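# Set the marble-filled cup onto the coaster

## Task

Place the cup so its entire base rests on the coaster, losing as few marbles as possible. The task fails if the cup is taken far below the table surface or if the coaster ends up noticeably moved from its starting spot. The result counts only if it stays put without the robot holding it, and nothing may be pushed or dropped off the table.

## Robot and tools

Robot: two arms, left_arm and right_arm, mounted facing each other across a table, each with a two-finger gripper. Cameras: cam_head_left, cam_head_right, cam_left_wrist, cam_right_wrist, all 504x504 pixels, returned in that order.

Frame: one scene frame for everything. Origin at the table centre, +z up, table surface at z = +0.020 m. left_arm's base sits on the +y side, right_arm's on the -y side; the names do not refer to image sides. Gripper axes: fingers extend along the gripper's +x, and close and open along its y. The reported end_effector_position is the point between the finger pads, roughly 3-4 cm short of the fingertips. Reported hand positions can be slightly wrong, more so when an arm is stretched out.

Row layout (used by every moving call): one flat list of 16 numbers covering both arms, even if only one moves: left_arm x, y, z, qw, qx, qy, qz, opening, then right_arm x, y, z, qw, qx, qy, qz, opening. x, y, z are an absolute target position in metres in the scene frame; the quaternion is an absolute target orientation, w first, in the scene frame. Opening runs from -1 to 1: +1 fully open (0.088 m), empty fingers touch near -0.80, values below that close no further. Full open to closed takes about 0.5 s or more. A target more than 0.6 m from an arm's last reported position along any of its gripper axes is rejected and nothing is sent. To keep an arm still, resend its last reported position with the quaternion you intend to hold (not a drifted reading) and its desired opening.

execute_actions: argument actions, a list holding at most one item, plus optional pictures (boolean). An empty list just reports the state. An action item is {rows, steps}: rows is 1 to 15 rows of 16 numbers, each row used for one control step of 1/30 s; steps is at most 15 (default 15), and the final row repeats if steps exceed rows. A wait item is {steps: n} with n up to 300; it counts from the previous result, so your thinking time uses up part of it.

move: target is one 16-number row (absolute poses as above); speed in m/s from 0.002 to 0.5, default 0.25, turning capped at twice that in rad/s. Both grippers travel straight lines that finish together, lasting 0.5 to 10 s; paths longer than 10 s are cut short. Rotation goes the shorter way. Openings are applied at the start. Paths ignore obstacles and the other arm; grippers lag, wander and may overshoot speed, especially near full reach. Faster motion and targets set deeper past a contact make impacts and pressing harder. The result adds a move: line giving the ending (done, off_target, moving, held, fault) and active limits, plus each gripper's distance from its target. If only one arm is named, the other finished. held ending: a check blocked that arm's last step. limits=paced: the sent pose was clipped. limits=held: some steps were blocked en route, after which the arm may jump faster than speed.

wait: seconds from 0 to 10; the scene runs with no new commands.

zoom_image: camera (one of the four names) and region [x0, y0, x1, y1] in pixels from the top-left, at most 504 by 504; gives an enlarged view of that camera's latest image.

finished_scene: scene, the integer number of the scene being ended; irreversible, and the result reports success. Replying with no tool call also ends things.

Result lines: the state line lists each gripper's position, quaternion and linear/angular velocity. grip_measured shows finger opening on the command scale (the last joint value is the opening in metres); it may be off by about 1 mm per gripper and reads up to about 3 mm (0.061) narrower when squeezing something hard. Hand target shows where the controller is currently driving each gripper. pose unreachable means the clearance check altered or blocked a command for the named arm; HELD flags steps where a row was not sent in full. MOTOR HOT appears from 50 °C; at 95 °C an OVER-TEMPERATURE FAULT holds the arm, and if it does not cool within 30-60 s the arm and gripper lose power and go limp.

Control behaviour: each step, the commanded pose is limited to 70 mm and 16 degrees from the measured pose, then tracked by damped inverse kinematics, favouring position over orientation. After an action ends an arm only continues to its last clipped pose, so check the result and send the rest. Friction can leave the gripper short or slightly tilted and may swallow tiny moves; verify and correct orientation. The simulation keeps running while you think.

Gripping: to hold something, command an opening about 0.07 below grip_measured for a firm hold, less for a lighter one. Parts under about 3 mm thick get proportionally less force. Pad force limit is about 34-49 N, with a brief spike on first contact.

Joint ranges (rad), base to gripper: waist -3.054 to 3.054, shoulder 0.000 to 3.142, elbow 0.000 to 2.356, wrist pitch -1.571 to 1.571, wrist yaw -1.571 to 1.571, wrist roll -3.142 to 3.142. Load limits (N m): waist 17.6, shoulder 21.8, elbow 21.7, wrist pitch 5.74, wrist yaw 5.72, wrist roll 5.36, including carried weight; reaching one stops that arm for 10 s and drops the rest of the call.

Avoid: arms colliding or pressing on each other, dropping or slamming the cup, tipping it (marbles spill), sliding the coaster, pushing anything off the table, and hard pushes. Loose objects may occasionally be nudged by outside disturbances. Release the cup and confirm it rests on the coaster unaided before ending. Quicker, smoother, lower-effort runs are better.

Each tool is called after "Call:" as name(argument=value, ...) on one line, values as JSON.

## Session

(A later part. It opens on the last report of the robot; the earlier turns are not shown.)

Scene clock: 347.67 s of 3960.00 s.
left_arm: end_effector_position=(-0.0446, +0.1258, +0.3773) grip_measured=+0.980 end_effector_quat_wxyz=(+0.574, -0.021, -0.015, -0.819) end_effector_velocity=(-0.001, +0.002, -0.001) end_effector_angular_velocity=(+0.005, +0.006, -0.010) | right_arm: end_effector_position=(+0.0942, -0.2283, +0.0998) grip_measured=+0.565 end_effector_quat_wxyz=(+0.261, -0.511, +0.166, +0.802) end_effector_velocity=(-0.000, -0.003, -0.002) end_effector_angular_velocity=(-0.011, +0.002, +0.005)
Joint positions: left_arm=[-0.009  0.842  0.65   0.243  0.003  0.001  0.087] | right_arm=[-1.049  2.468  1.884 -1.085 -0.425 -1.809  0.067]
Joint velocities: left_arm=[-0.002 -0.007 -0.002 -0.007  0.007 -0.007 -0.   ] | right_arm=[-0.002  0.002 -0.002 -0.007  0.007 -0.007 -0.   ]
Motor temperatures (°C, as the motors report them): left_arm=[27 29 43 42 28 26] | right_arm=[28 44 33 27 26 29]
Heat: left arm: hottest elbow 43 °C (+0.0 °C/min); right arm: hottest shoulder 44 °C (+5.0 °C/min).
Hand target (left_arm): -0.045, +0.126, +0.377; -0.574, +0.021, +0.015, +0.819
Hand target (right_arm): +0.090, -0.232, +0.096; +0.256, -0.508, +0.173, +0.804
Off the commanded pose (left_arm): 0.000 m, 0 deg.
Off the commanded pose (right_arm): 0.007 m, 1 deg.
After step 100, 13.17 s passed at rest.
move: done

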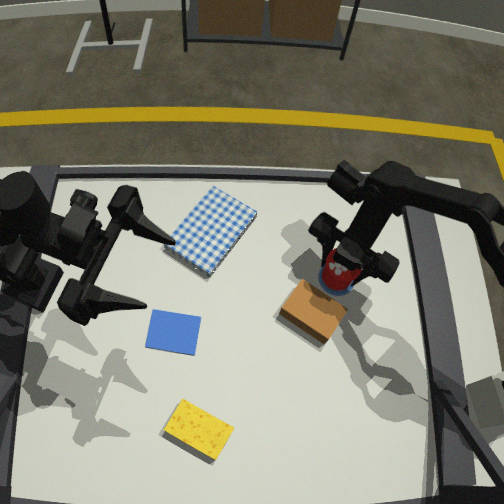

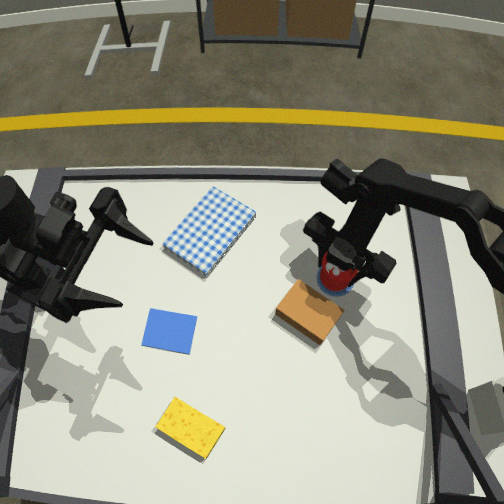

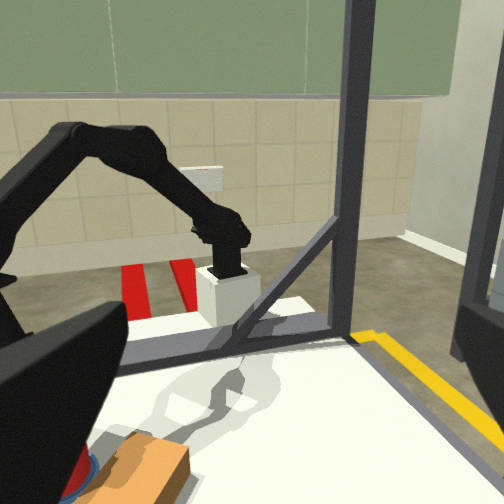

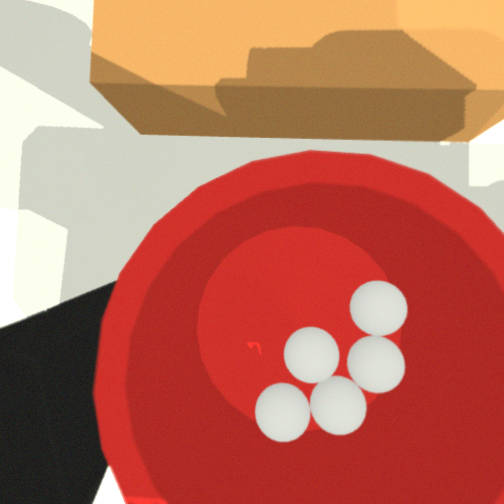

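Call:
execute_actions(actions=[{"rows": [[-0.0446,0.1258,0.3773,0.574,-0.021,-0.015,-0.819,1.0, 0.0942,-0.2283,0.0998,0.261,-0.511,0.166,0.802,0.53],[-0.0446,0.1258,0.3773,0.574,-0.021,-0.015,-0.819,1.0, 0.0942,-0.2283,0.0998,0.261,-0.511,0.166,0.802,0.56],[-0.0446,0.1258,0.3773,0.574,-0.021,-0.015,-0.819,1.0, 0.0942,-0.2283,0.0998,0.261,-0.511,0.166,0.802,0.58],[-0.0446,0.1258,0.3773,0.574,-0.021,-0.015,-0.819,1.0, 0.0942,-0.2283,0.0998,0.261,-0.511,0.166,0.802,0.60],[-0.0446,0.1258,0.3773,0.574,-0.021,-0.015,-0.819,1.0, 0.0942,-0.2283,0.0998,0.261,-0.511,0.166,0.802,0.63],[-0.0446,0.1258,0.3773,0.574,-0.021,-0.015,-0.819,1.0, 0.0942,-0.2283,0.0998,0.261,-0.511,0.166,0.802,0.67],[-0.0446,0.1258,0.3773,0.574,-0.021,-0.015,-0.819,1.0, 0.0942,-0.2283,0.0998,0.261,-0.511,0.166,0.802,0.72],[-0.0446,0.1258,0.3773,0.574,-0.021,-0.015,-0.819,1.0, 0.0942,-0.2283,0.0998,0.261,-0.511,0.166,0.802,0.78],[-0.0446,0.1258,0.3773,0.574,-0.021,-0.015,-0.819,1.0, 0.0942,-0.2283,0.0998,0.261,-0.511,0.166,0.802,0.85],[-0.0446,0.1258,0.3773,0.574,-0.021,-0.015,-0.819,1.0, 0.0942,-0.2283,0.0998,0.261,-0.511,0.166,0.802,0.92],[-0.0446,0.1258,0.3773,0.574,-0.021,-0.015,-0.819,1.0, 0.0942,-0.2283,0.0998,0.261,-0.511,0.166,0.802,1.0]], "steps": 15}])

Scene clock: 361.07 s of 3960.00 s.
left_arm: end_effector_position=(-0.0446, +0.1258, +0.3773) grip_measured=+0.980 end_effector_quat_wxyz=(+0.574, -0.021, -0.015, -0.819) end_effector_velocity=(-0.002, +0.001, -0.002) end_effector_angular_velocity=(+0.009, +0.004, -0.010) | right_arm: end_effector_position=(+0.0941, -0.2282, +0.0998) grip_measured=+0.909 end_effector_quat_wxyz=(+0.261, -0.511, +0.166, +0.802) end_effector_velocity=(-0.000, -0.000, +0.002) end_effector_angular_velocity=(+0.006, +0.005, +0.003)
Joint positions: left_arm=[-0.009  0.842  0.65   0.243  0.003  0.001  0.087] | right_arm=[-1.049  2.468  1.883 -1.085 -0.426 -1.809  0.084]
Joint velocities: left_arm=[-0.002 -0.002 -0.002 -0.007  0.007 -0.007 -0.   ] | right_arm=[-0.002 -0.002  0.002 -0.007 -0.007 -0.007  0.027]
Motor temperatures (°C, as the motors report them): left_arm=[27 29 43 42 28 26] | right_arm=[28 45 33 27 26 29]
Heat: left arm: hottest elbow 43 °C (+0.0 °C/min); right arm: hottest shoulder 45 °C (+6.0 °C/min).
Hand target (left_arm): -0.045, +0.126, +0.377; -0.574, +0.021, +0.015, +0.819
Hand target (right_arm): +0.094, -0.228, +0.100; +0.261, -0.511, +0.166, +0.802
Off the commanded pose (left_arm): 0.000 m, 0 deg.
Off the commanded pose (right_arm): 0.000 m, 0 deg.
Steps of this call (steps 1 to 100: nothing new was sent; then 9.57 s passed at rest; steps 101 to 115: all 15 steps of this action). Readings (end_effector_position):
101: left_arm (-0.0446, +0.1258, +0.3773) | right_arm (+0.0942, -0.2283, +0.0998)
102: left_arm (-0.0446, +0.1258, +0.3773) | right_arm (+0.0941, -0.2283, +0.0998)
104: left_arm (-0.0446, +0.1258, +0.3773) | right_arm (+0.0941, -0.2283, +0.0998)
108: left_arm (-0.0446, +0.1258, +0.3773) | right_arm (+0.0941, -0.2282, +0.0998)
115: the state above

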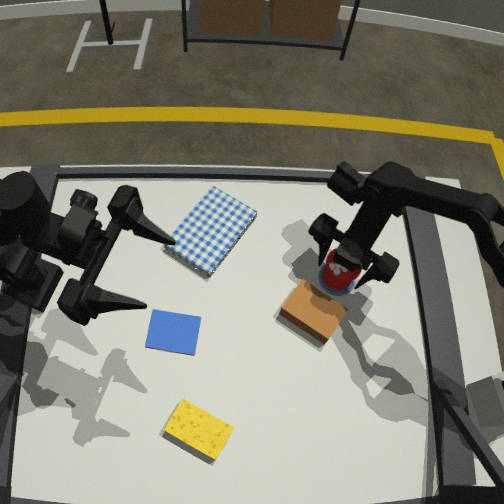

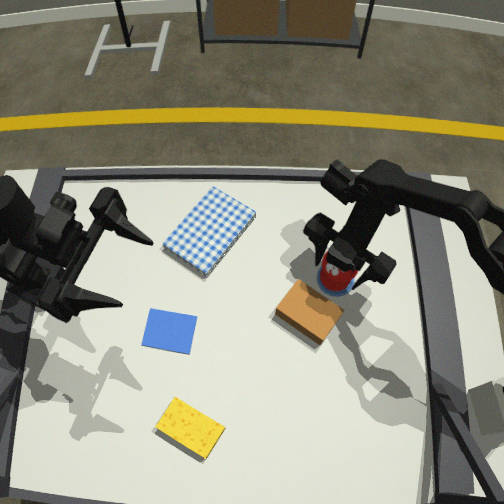

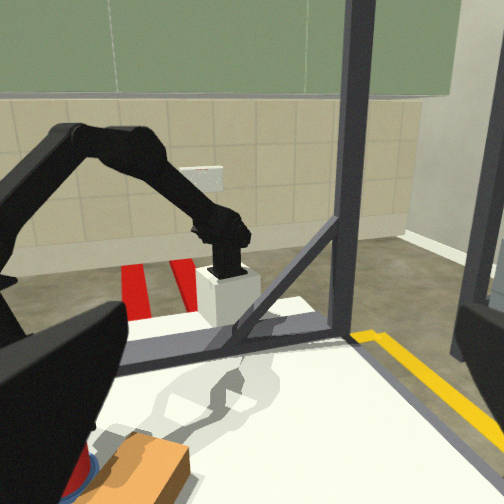

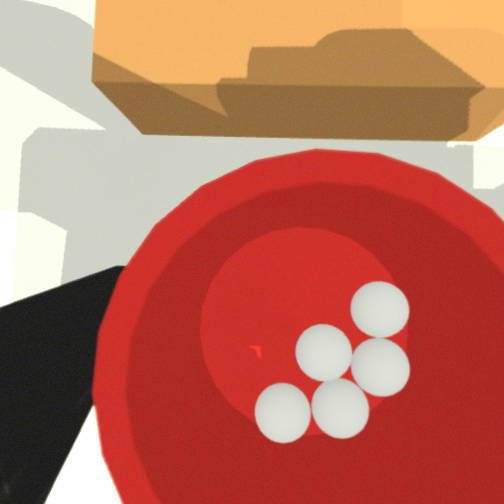

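Call:
execute_actions(actions=[])

Scene clock: 370.13 s of 3960.00 s.
left_arm: end_effector_position=(-0.0446, +0.1258, +0.3773) grip_measured=+0.980 end_effector_quat_wxyz=(+0.574, -0.021, -0.015, -0.819) end_effector_velocity=(+0.003, +0.000, -0.004) end_effector_angular_velocity=(+0.024, +0.016, +0.018) | right_arm: end_effector_position=(+0.0941, -0.2282, +0.0998) grip_measured=+0.981 end_effector_quat_wxyz=(+0.261, -0.511, +0.166, +0.802) end_effector_velocity=(-0.003, -0.006, -0.001) end_effector_angular_velocity=(-0.021, +0.013, +0.005)
Joint positions: left_arm=[-0.009  0.842  0.65   0.243  0.003  0.001  0.087] | right_arm=[-1.049  2.468  1.883 -1.085 -0.426 -1.809  0.087]
Joint velocities: left_arm=[-0.002 -0.007 -0.002 -0.022 -0.022 -0.022 -0.   ] | right_arm=[-0.002 -0.002 -0.007 -0.022  0.007 -0.007 -0.   ]
Motor temperatures (°C, as the motors report them): left_arm=[27 29 43 42 28 26] | right_arm=[28 45 33 27 26 29]
Heat: left arm: hottest elbow 43 °C (+0.0 °C/min); right arm: hottest shoulder 45 °C (+4.0 °C/min).
Hand target (left_arm): -0.045, +0.126, +0.377; -0.574, +0.021, +0.015, +0.819
Hand target (right_arm): +0.094, -0.228, +0.100; +0.261, -0.511, +0.166, +0.802
Off the commanded pose (left_arm): 0.000 m, 0 deg.
Off the commanded pose (right_arm): 0.000 m, 0 deg.
Steps of this call (steps 1 to 90: nothing new was sent; then 6.07 s passed at rest). Readings (end_effector_position):
1: left_arm (-0.0446, +0.1258, +0.3773) | right_arm (+0.0941, -0.2282, +0.0998)
2: left_arm (-0.0446, +0.1258, +0.3773) | right_arm (+0.0941, -0.2282, +0.0998)
4: left_arm (-0.0446, +0.1258, +0.3773) | right_arm (+0.0941, -0.2282, +0.0998)
8: left_arm (-0.0446, +0.1258, +0.3773) | right_arm (+0.0941, -0.2282, +0.0998)
90: the state above

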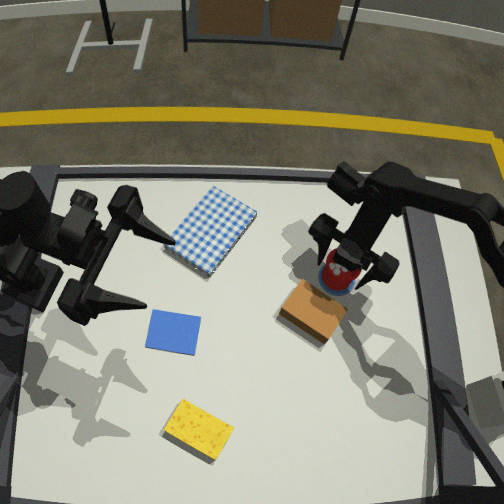

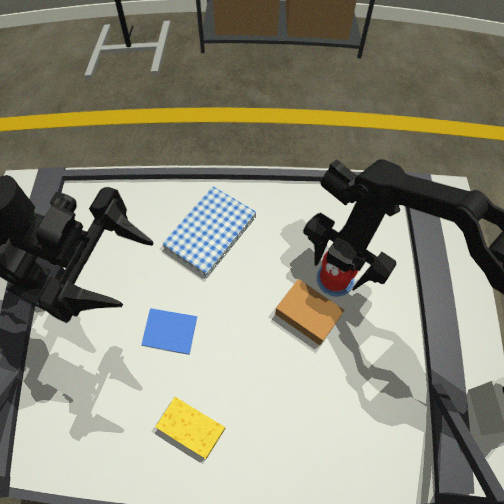

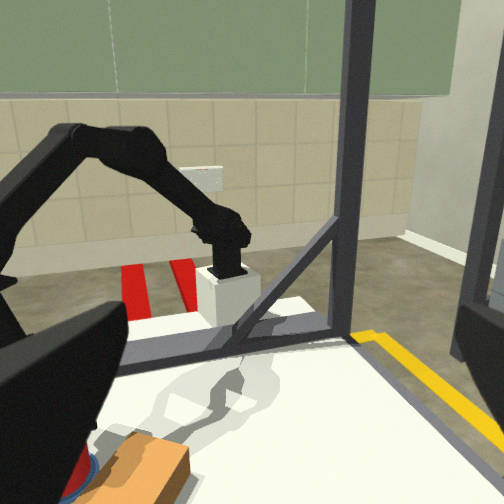

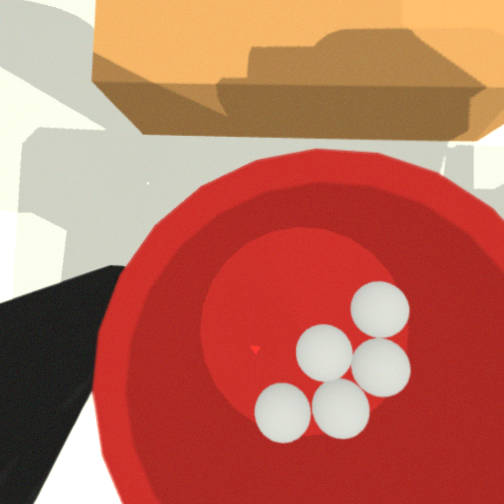

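Call:
move(target=[-0.0446,0.1258,0.3773,0.574,-0.021,-0.015,-0.819,1.0, 0.0955,-0.2255,0.20,0.261,-0.511,0.166,0.802,1.0], speed=0.1)

Scene clock: 374.27 s of 3960.00 s.
left_arm: end_effector_position=(-0.0446, +0.1258, +0.3773) grip_measured=+0.980 end_effector_quat_wxyz=(+0.574, -0.021, -0.015, -0.819) end_effector_velocity=(-0.001, +0.001, -0.005) end_effector_angular_velocity=(+0.023, -0.000, -0.000) | right_arm: end_effector_position=(+0.0949, -0.2276, +0.1919) grip_measured=+0.981 end_effector_quat_wxyz=(+0.257, -0.506, +0.173, +0.805) end_effector_velocity=(-0.000, -0.003, +0.002) end_effector_angular_velocity=(-0.011, +0.003, +0.005)
Joint positions: left_arm=[-0.009  0.842  0.65   0.243  0.003  0.001  0.087] | right_arm=[-1.049  2.411  2.152 -1.43  -0.426 -1.808  0.087]
Joint velocities: left_arm=[-0.007 -0.002 -0.002 -0.022 -0.007 -0.007 -0.   ] | right_arm=[-0.002  0.002  0.012 -0.022  0.007 -0.007 -0.   ]
Motor temperatures (°C, as the motors report them): left_arm=[27 29 43 42 28 26] | right_arm=[28 45 33 27 26 29]
Heat: left arm: hottest elbow 43 °C (+0.0 °C/min); right arm: hottest shoulder 45 °C (+3.0 °C/min).
Hand target (left_arm): -0.045, +0.126, +0.377; -0.574, +0.021, +0.015, +0.819
Hand target (right_arm): +0.096, -0.225, +0.200; +0.261, -0.511, +0.166, +0.802
Off the commanded pose (left_arm): 0.000 m, 0 deg.
Off the commanded pose (right_arm): 0.008 m, 1 deg.
move: done

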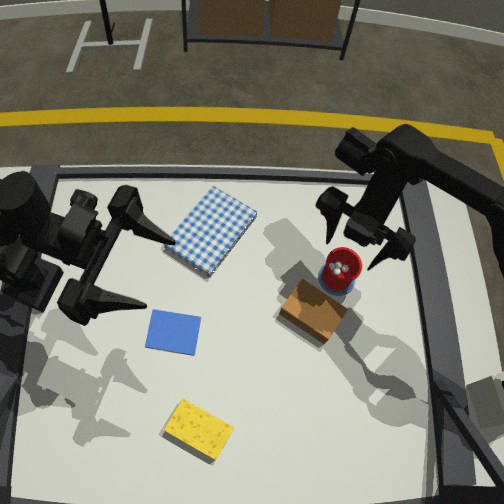

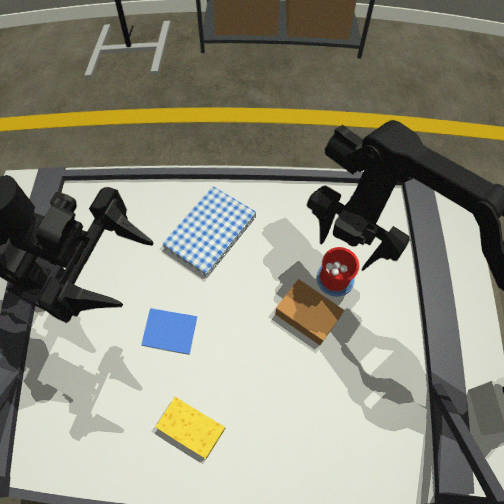

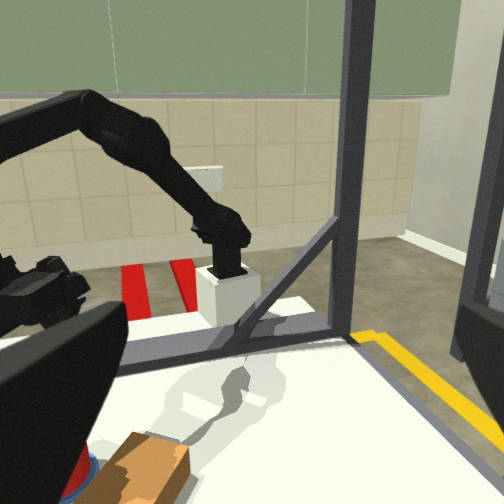

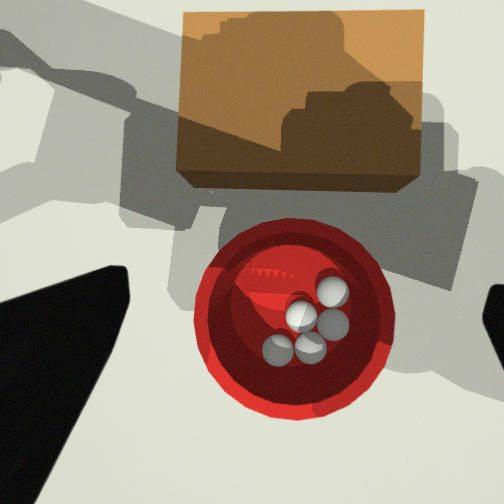

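Call:
zoom_image(camera="cam_head_left", region=[300, 235, 380, 305])

Call:
zoom_image(camera="cam_left_wrist", region=[40, 420, 140, 504])

Region (300, 235, 380, 305) of cam_head_left's 504x504 image, scaled by 6.300, with more detail than that image has; it fills the top 441 rows of this view, and the rest is white.

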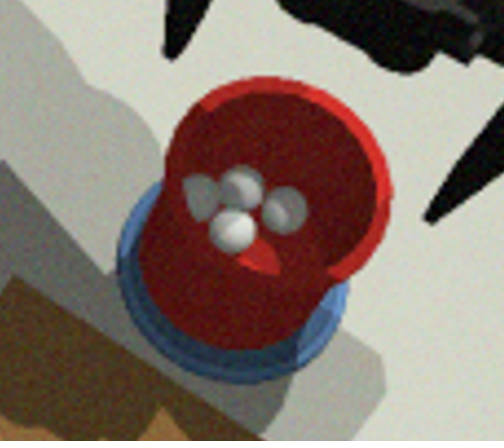

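Region (40, 420, 140, 504) of cam_left_wrist's 504x504 image, scaled by 5.040, with more detail than that image has; it fills the top 423 rows of this view, and the rest is white.

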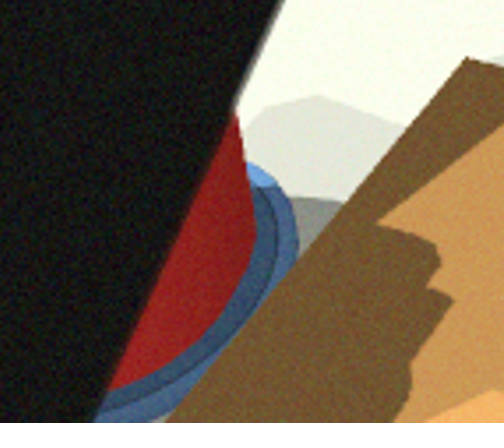

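Call:
finished_scene(scene=2)

The scene is finished: the task was done.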